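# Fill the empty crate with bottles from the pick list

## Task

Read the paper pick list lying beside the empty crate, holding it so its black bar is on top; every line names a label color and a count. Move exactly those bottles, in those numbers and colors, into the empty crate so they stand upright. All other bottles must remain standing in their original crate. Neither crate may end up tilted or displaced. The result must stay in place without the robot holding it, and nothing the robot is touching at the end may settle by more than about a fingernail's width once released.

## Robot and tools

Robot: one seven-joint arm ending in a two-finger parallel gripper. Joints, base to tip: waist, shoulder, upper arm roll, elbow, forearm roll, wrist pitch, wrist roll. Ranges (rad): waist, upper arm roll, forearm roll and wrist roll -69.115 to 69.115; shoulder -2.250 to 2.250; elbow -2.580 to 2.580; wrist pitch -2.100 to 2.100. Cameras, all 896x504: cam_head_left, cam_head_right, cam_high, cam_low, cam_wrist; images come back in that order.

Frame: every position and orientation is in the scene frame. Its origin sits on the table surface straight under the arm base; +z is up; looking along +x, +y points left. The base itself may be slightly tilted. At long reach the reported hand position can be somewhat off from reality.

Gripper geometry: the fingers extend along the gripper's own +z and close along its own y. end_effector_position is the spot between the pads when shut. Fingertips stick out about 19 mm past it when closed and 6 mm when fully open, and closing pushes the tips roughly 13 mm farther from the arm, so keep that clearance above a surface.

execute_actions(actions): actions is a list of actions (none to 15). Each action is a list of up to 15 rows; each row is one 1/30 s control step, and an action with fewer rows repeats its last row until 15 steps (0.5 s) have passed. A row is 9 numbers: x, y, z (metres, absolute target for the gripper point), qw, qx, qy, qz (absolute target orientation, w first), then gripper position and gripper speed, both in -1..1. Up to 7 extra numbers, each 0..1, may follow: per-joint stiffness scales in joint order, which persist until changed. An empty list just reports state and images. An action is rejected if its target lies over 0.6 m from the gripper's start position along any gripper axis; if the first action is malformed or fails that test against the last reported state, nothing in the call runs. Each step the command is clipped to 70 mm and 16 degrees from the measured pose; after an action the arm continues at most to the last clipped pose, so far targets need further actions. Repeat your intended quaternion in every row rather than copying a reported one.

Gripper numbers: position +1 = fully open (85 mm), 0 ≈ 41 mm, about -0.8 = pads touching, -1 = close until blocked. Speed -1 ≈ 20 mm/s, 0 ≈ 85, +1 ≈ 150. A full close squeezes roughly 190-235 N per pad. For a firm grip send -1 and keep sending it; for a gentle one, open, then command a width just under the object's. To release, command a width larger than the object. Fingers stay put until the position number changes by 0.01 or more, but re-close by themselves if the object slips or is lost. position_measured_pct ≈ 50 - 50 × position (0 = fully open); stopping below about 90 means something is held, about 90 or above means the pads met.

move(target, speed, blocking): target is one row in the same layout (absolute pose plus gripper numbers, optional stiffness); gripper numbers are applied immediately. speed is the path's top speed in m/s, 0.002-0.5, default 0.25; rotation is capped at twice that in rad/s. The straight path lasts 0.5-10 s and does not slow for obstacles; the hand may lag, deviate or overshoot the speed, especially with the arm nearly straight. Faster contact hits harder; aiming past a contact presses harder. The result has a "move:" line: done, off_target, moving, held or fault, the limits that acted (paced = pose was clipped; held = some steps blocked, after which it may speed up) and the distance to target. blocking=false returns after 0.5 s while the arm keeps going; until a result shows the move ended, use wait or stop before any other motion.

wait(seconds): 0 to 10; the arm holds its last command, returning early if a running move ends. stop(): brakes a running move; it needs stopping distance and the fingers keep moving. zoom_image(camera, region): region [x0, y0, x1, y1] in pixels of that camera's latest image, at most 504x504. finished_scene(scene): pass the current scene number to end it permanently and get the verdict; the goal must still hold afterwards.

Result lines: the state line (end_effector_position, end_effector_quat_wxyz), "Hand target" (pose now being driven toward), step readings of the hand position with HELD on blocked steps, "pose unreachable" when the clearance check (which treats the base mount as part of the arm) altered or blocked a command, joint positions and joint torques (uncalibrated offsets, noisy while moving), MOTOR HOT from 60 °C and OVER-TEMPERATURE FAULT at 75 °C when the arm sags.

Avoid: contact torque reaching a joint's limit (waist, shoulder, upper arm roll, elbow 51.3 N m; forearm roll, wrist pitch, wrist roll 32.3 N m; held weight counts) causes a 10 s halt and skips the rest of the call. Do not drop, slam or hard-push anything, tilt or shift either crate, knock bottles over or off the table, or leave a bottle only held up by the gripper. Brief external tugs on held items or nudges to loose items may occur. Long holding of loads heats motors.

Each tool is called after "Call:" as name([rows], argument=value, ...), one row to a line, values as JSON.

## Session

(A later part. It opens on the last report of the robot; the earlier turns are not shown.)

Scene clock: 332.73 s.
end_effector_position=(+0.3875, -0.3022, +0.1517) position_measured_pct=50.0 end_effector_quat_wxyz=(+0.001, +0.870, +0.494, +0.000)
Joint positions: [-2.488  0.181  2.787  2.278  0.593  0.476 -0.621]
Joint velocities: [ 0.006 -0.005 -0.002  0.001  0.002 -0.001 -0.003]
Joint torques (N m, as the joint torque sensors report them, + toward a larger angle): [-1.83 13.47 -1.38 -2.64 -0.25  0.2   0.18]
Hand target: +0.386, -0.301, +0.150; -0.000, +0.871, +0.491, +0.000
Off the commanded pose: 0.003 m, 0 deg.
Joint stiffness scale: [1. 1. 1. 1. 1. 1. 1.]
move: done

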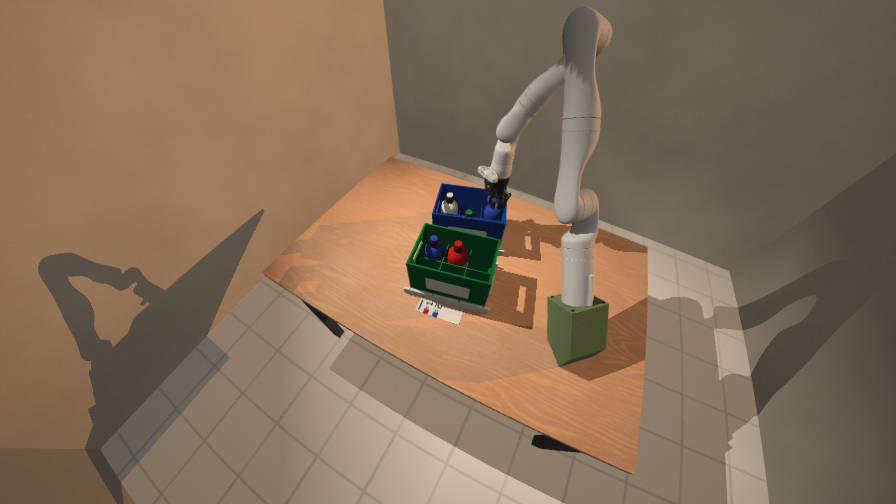

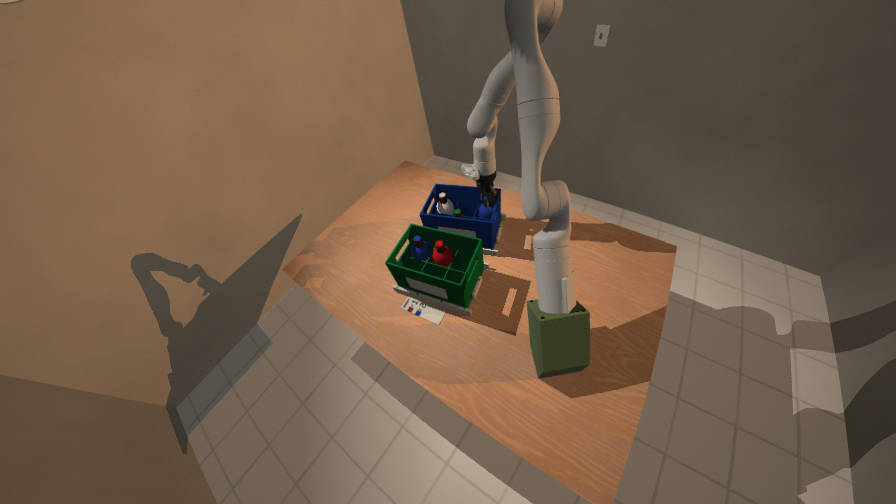

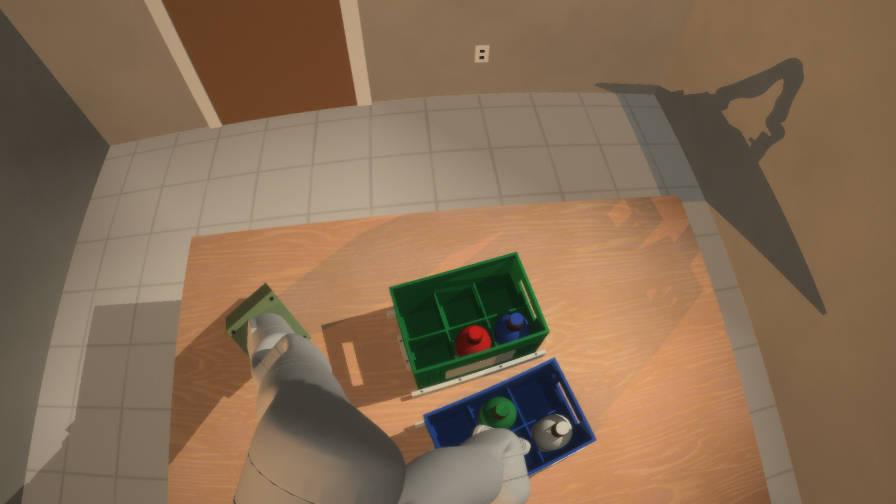

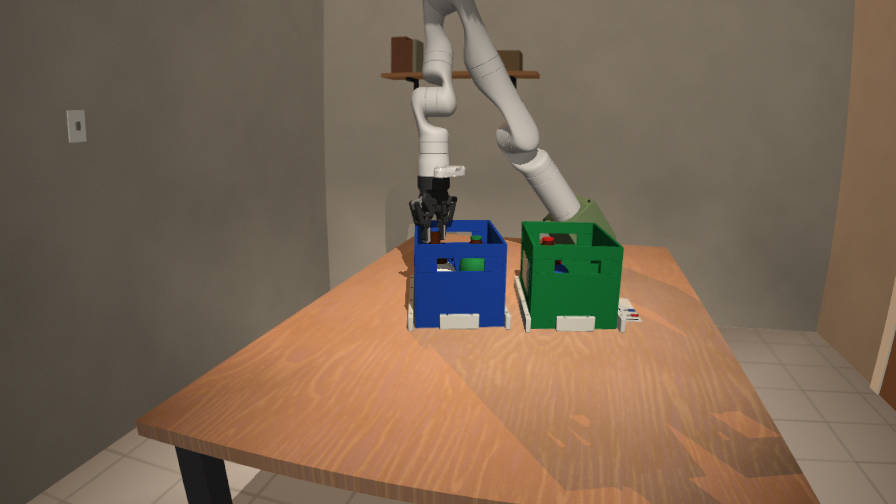

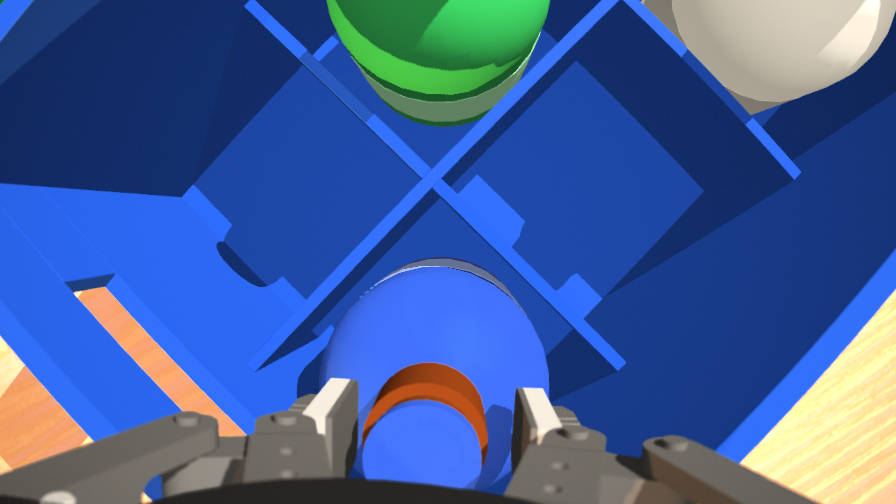

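Call:
move(target=[0.386,-0.301,0.148,0,0.87,0.49,0,-1,0], speed=0.02)

Call:
move(target=[0.386,-0.301,0.39,0,0.87,0.49,0,-1,0], speed=0.07)

Scene clock: 339.43 s.
end_effector_position=(+0.3872, -0.3019, +0.1515) position_measured_pct=64.7 end_effector_quat_wxyz=(+0.002, +0.870, +0.494, -0.001)
Joint positions: [-2.484  0.181  2.781  2.28   0.599  0.476 -0.629]
Joint velocities: [ 0.002 -0.    -0.001  0.     0.001  0.    -0.002]
Joint torques (N m, as the joint torque sensors report them, + toward a larger angle): [-0.25  4.77 -0.4  -2.69  0.3  -1.77  0.1 ]
Hand target: +0.386, -0.301, +0.148; -0.000, +0.871, +0.491, +0.000
Off the commanded pose: 0.004 m, 0 deg.
Joint stiffness scale: [1. 1. 1. 1. 1. 1. 1.]
move: off_target

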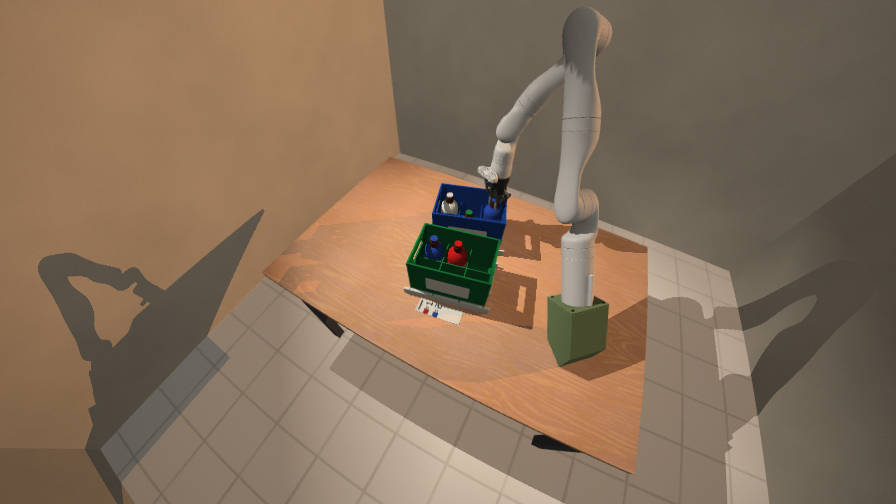

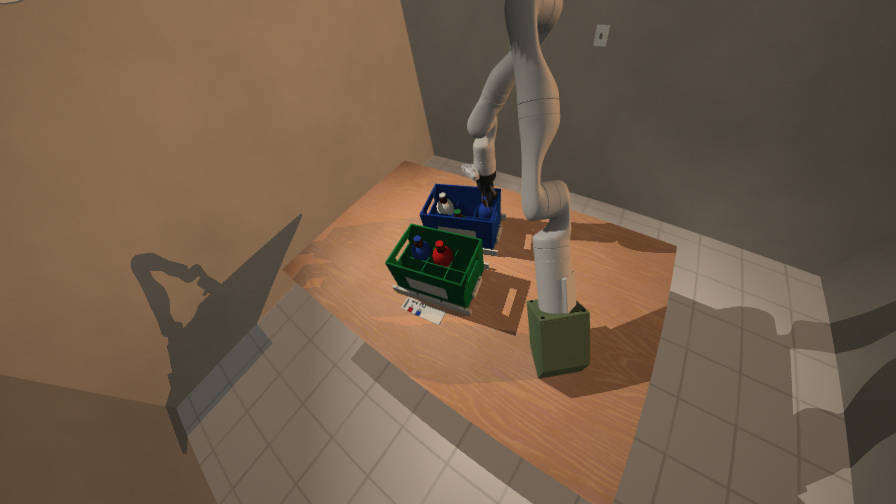

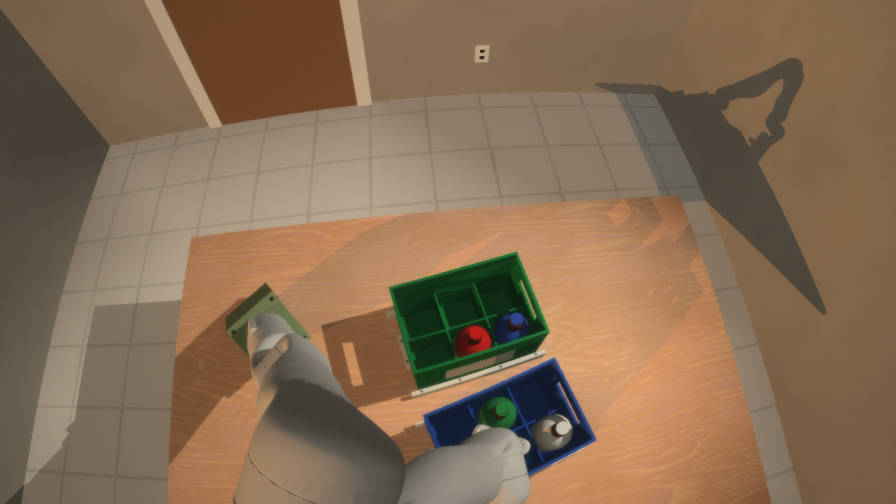

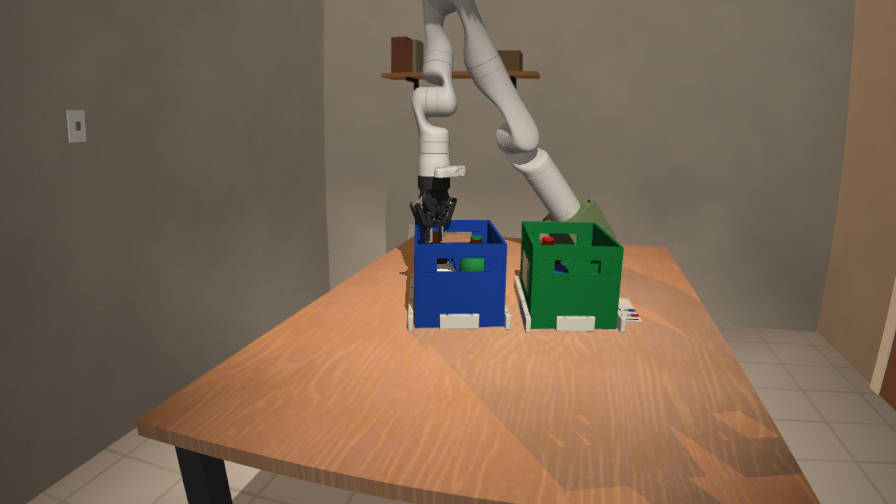

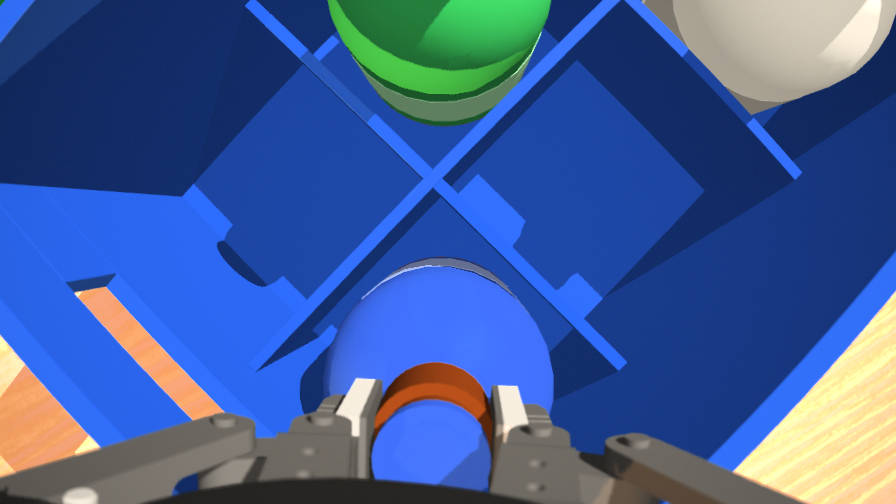

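Scene clock: 343.23 s.
end_effector_position=(+0.3842, -0.3014, +0.3879) position_measured_pct=64.7 end_effector_quat_wxyz=(-0.000, +0.874, +0.486, -0.002)
Joint positions: [-2.722  0.592  2.826  1.87   0.261  1.292 -0.364]
Joint velocities: [-0.013  0.001  0.    -0.001 -0.     0.003 -0.   ]
Joint torques (N m, as the joint torque sensors report them, + toward a larger angle): [-1.32 11.66 -2.26 -9.58 -0.24  0.05  0.18]
Hand target: +0.385, -0.300, +0.391; -0.000, +0.871, +0.490, +0.000
Off the commanded pose: 0.003 m, 1 deg.
Joint stiffness scale: [1. 1. 1. 1. 1. 1. 1.]
move: done

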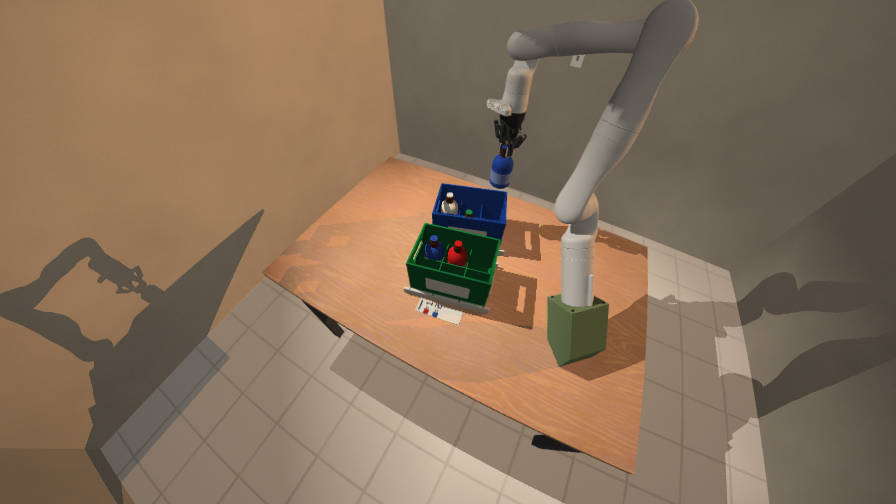

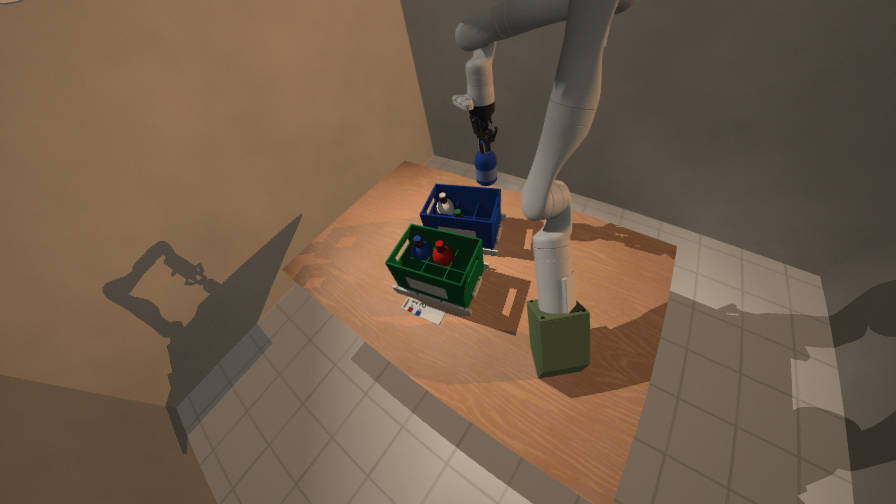

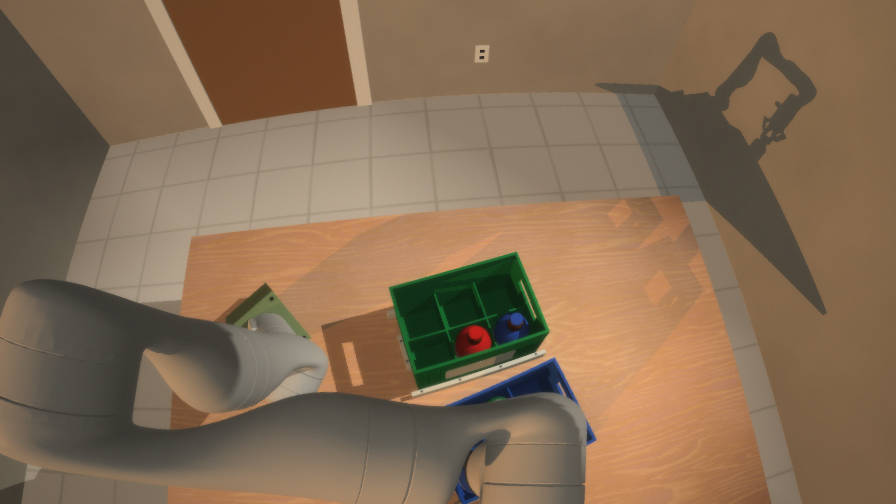

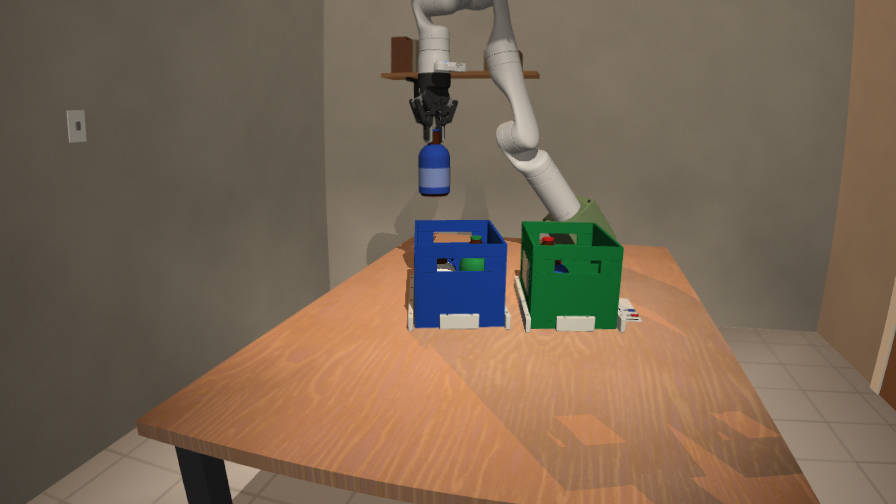

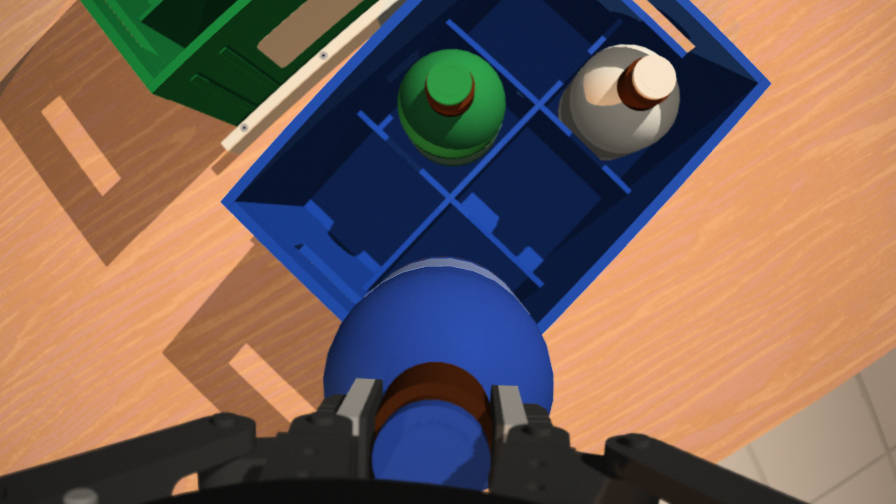

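Call:
move(target=[0.419,0.06,0.39,0,0.65,0.76,0,-1,0], speed=0.15)

Call:
move(target=[0.419,0.06,0.275,0,0.65,0.76,0,-1,0], speed=0.05)

Scene clock: 353.23 s.
end_effector_position=(+0.4176, +0.0611, +0.3882) position_measured_pct=64.7 end_effector_quat_wxyz=(-0.002, +0.651, +0.759, +0.001)
Joint positions: [-2.14   0.617  1.373  1.757  0.095  1.269 -0.591]
Joint velocities: [ 0.012 -0.    -0.005 -0.001  0.001 -0.     0.   ]
Joint torques (N m, as the joint torque sensors report them, + toward a larger angle): [ -8.78   0.03  -0.77 -10.01  -0.29   0.12   0.15]
Hand target: +0.419, +0.061, +0.389; -0.000, +0.649, +0.761, -0.000
Off the commanded pose: 0.003 m, 0 deg.
Joint stiffness scale: [1. 1. 1. 1. 1. 1. 1.]
move: done

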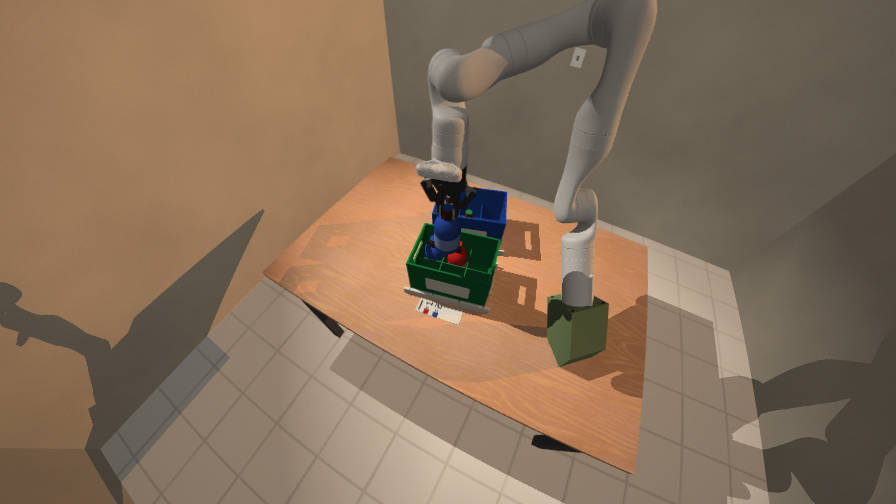

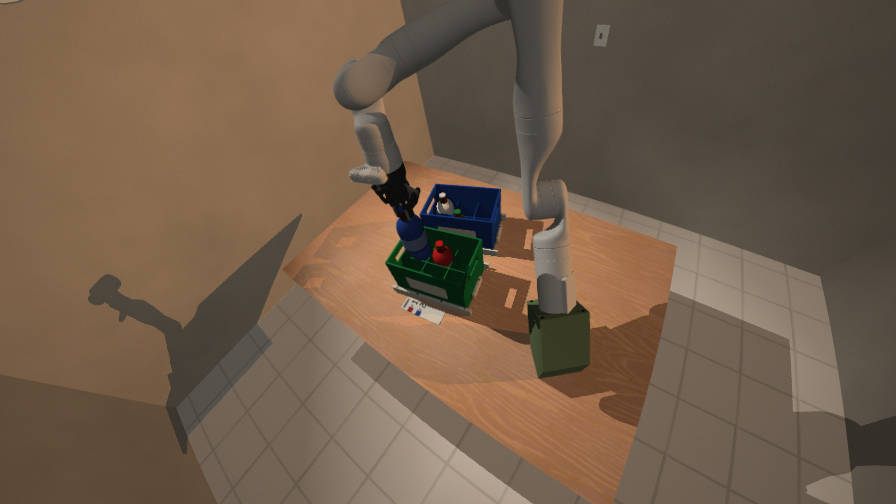

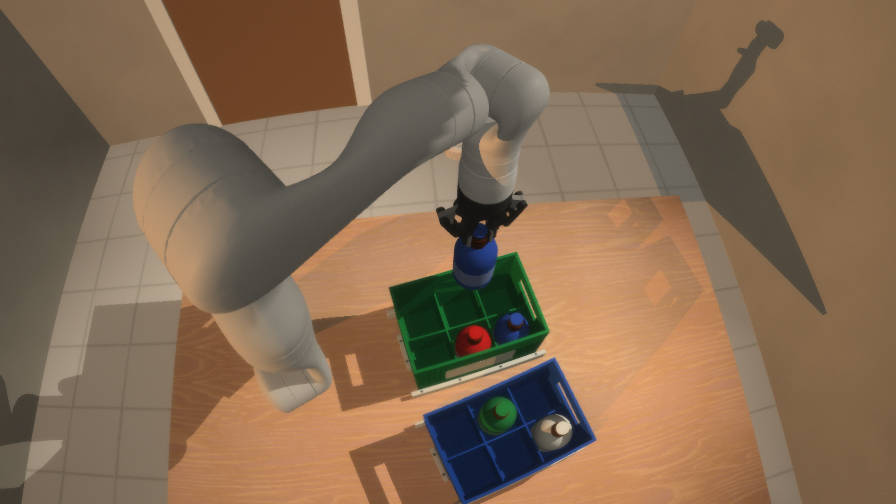

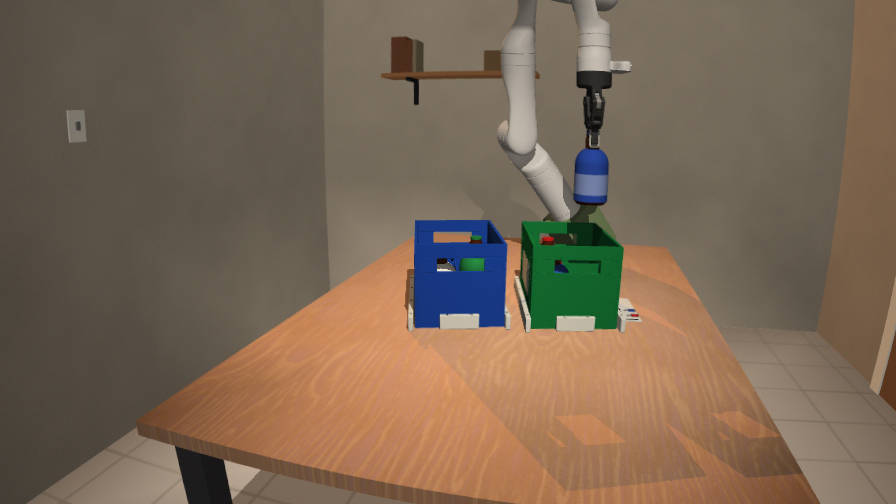

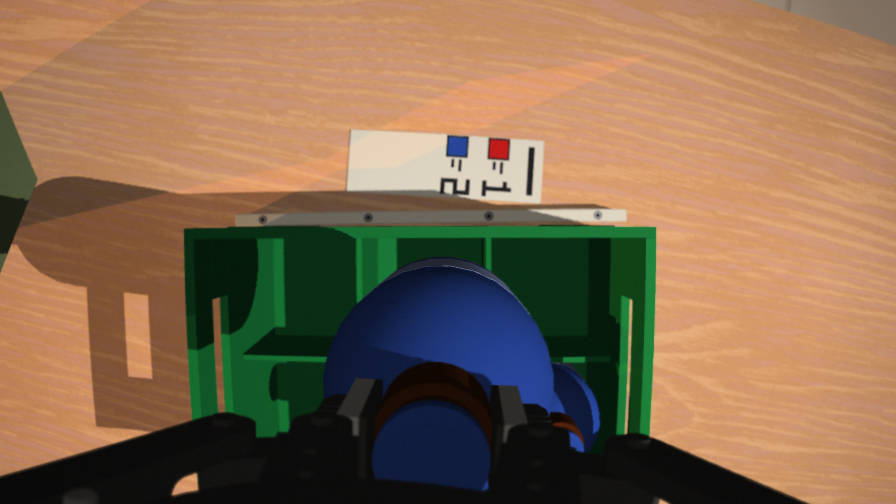

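Scene clock: 355.87 s.
end_effector_position=(+0.4190, +0.0615, +0.2771) position_measured_pct=64.7 end_effector_quat_wxyz=(-0.003, +0.653, +0.757, +0.001)
Joint positions: [-1.929  0.659  1.242  1.984  0.096  0.908 -0.591]
Joint velocities: [ 0.009  0.    -0.006 -0.     0.004 -0.001  0.   ]
Joint torques (N m, as the joint torque sensors report them, + toward a larger angle): [-9.19 -2.56 -0.51 -7.99 -0.3   0.16  0.16]
Hand target: +0.419, +0.060, +0.275; -0.000, +0.650, +0.760, -0.000
Off the commanded pose: 0.003 m, 1 deg.
Joint stiffness scale: [1. 1. 1. 1. 1. 1. 1.]
move: done

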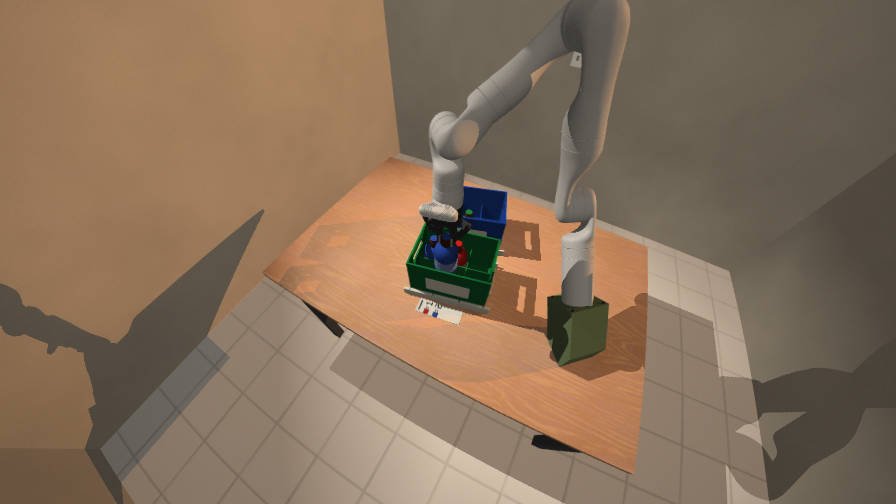

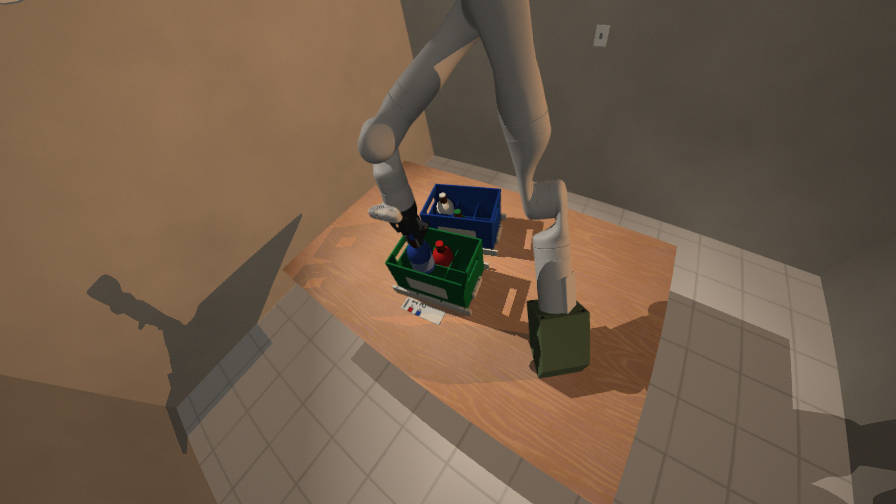

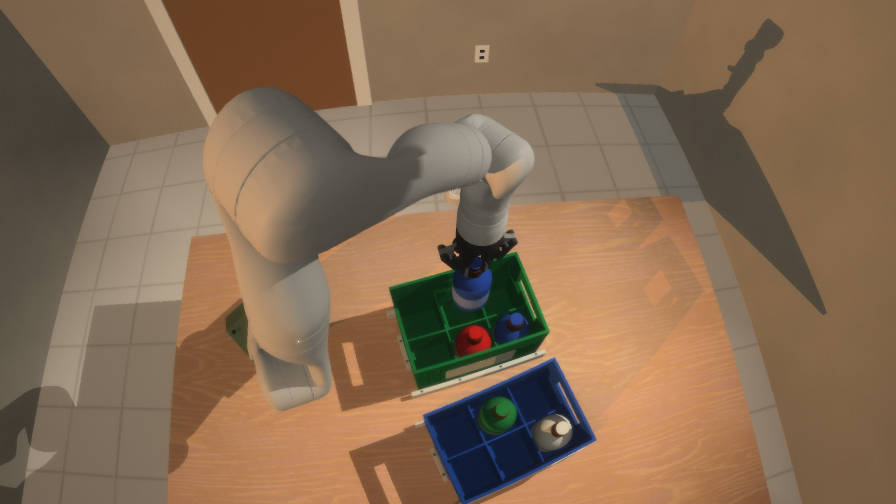

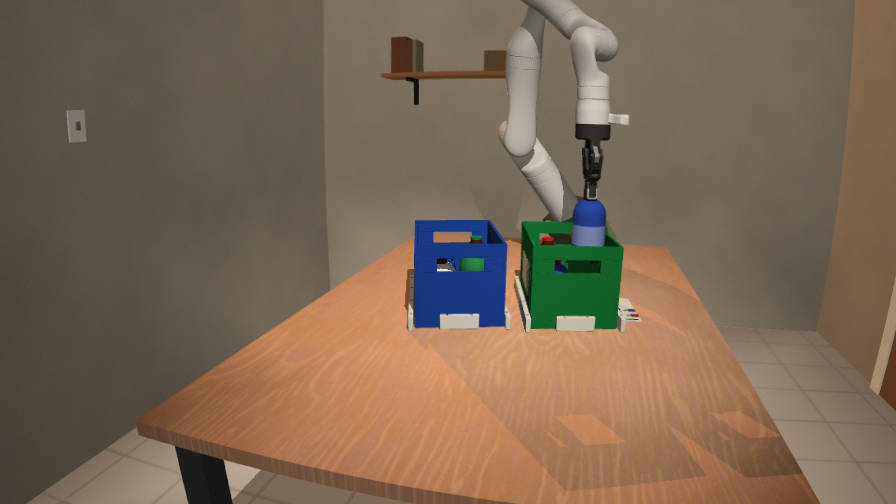

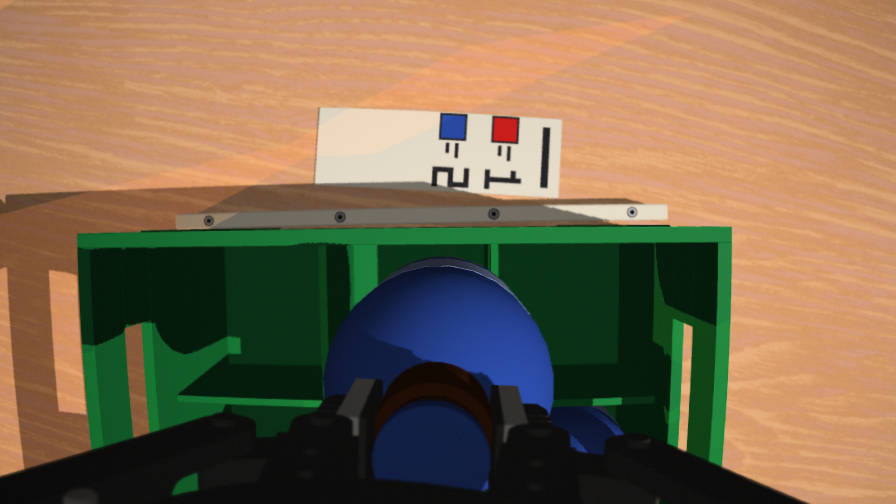

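Call:
move(target=[0.419,0.062,0.235,0,0.65,0.76,0,-1,0], speed=0.015)

Scene clock: 370.70 s.
end_effector_position=(+0.4195, +0.0633, +0.2372) position_measured_pct=64.7 end_effector_quat_wxyz=(-0.002, +0.652, +0.758, +0.001)
Joint positions: [-1.825  0.692  1.17   2.042  0.096  0.776 -0.591]
Joint velocities: [ 0.009  0.002 -0.003  0.001  0.001 -0.002  0.   ]
Joint torques (N m, as the joint torque sensors report them, + toward a larger angle): [-9.72 -4.45 -0.71 -6.9  -0.22  0.04  0.23]
Hand target: +0.419, +0.062, +0.235; -0.000, +0.650, +0.760, -0.000
Off the commanded pose: 0.003 m, 0 deg.
Joint stiffness scale: [1. 1. 1. 1. 1. 1. 1.]
move: done

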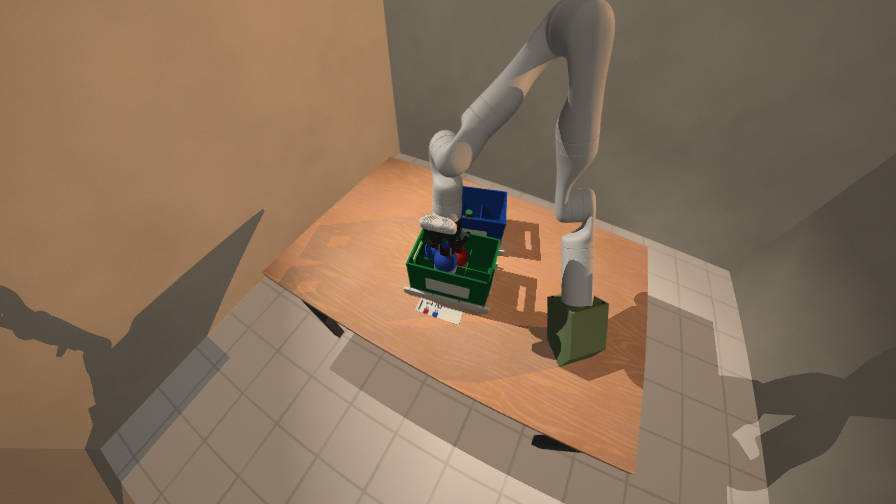

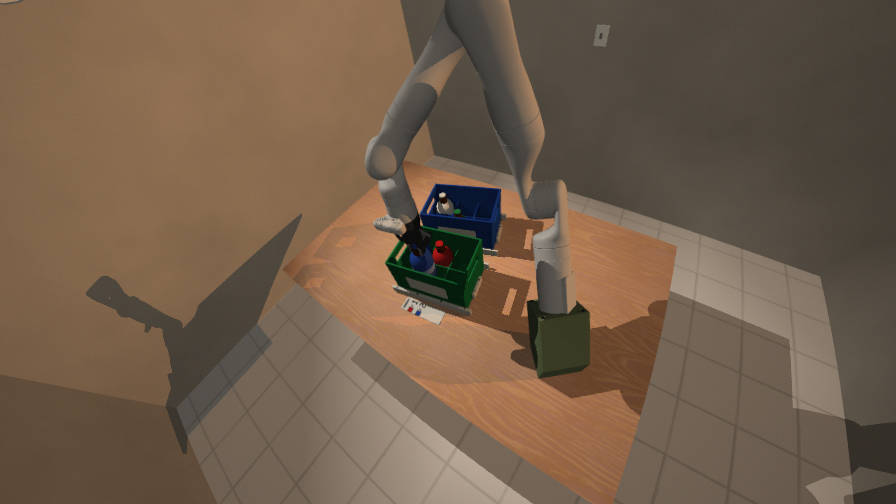

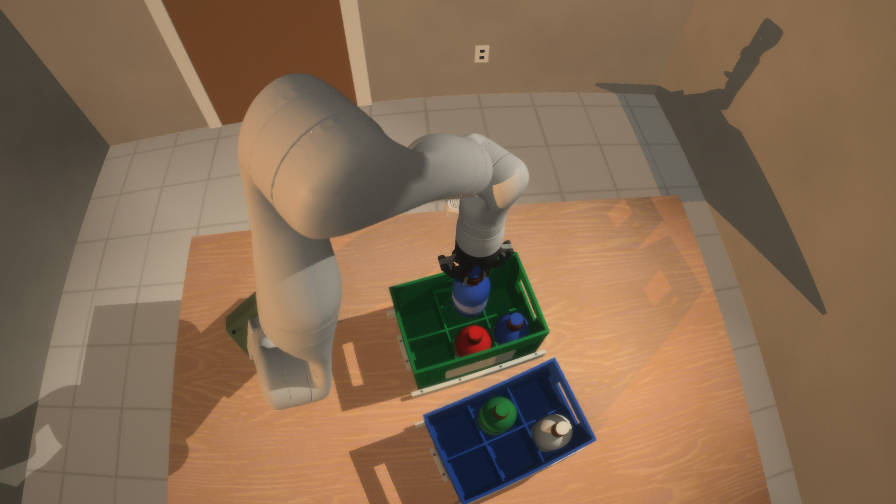

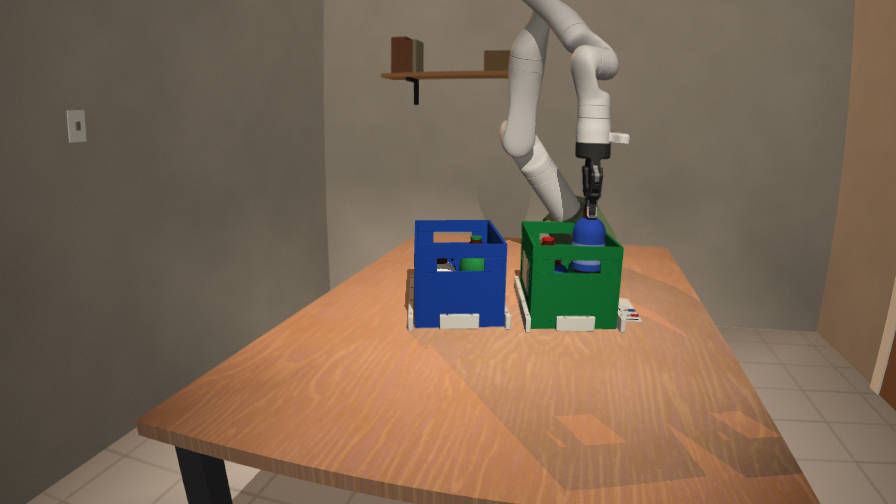

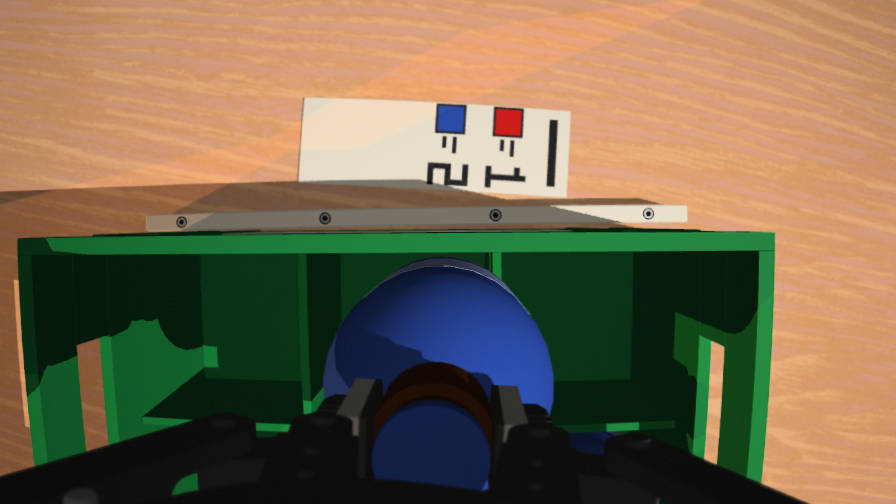

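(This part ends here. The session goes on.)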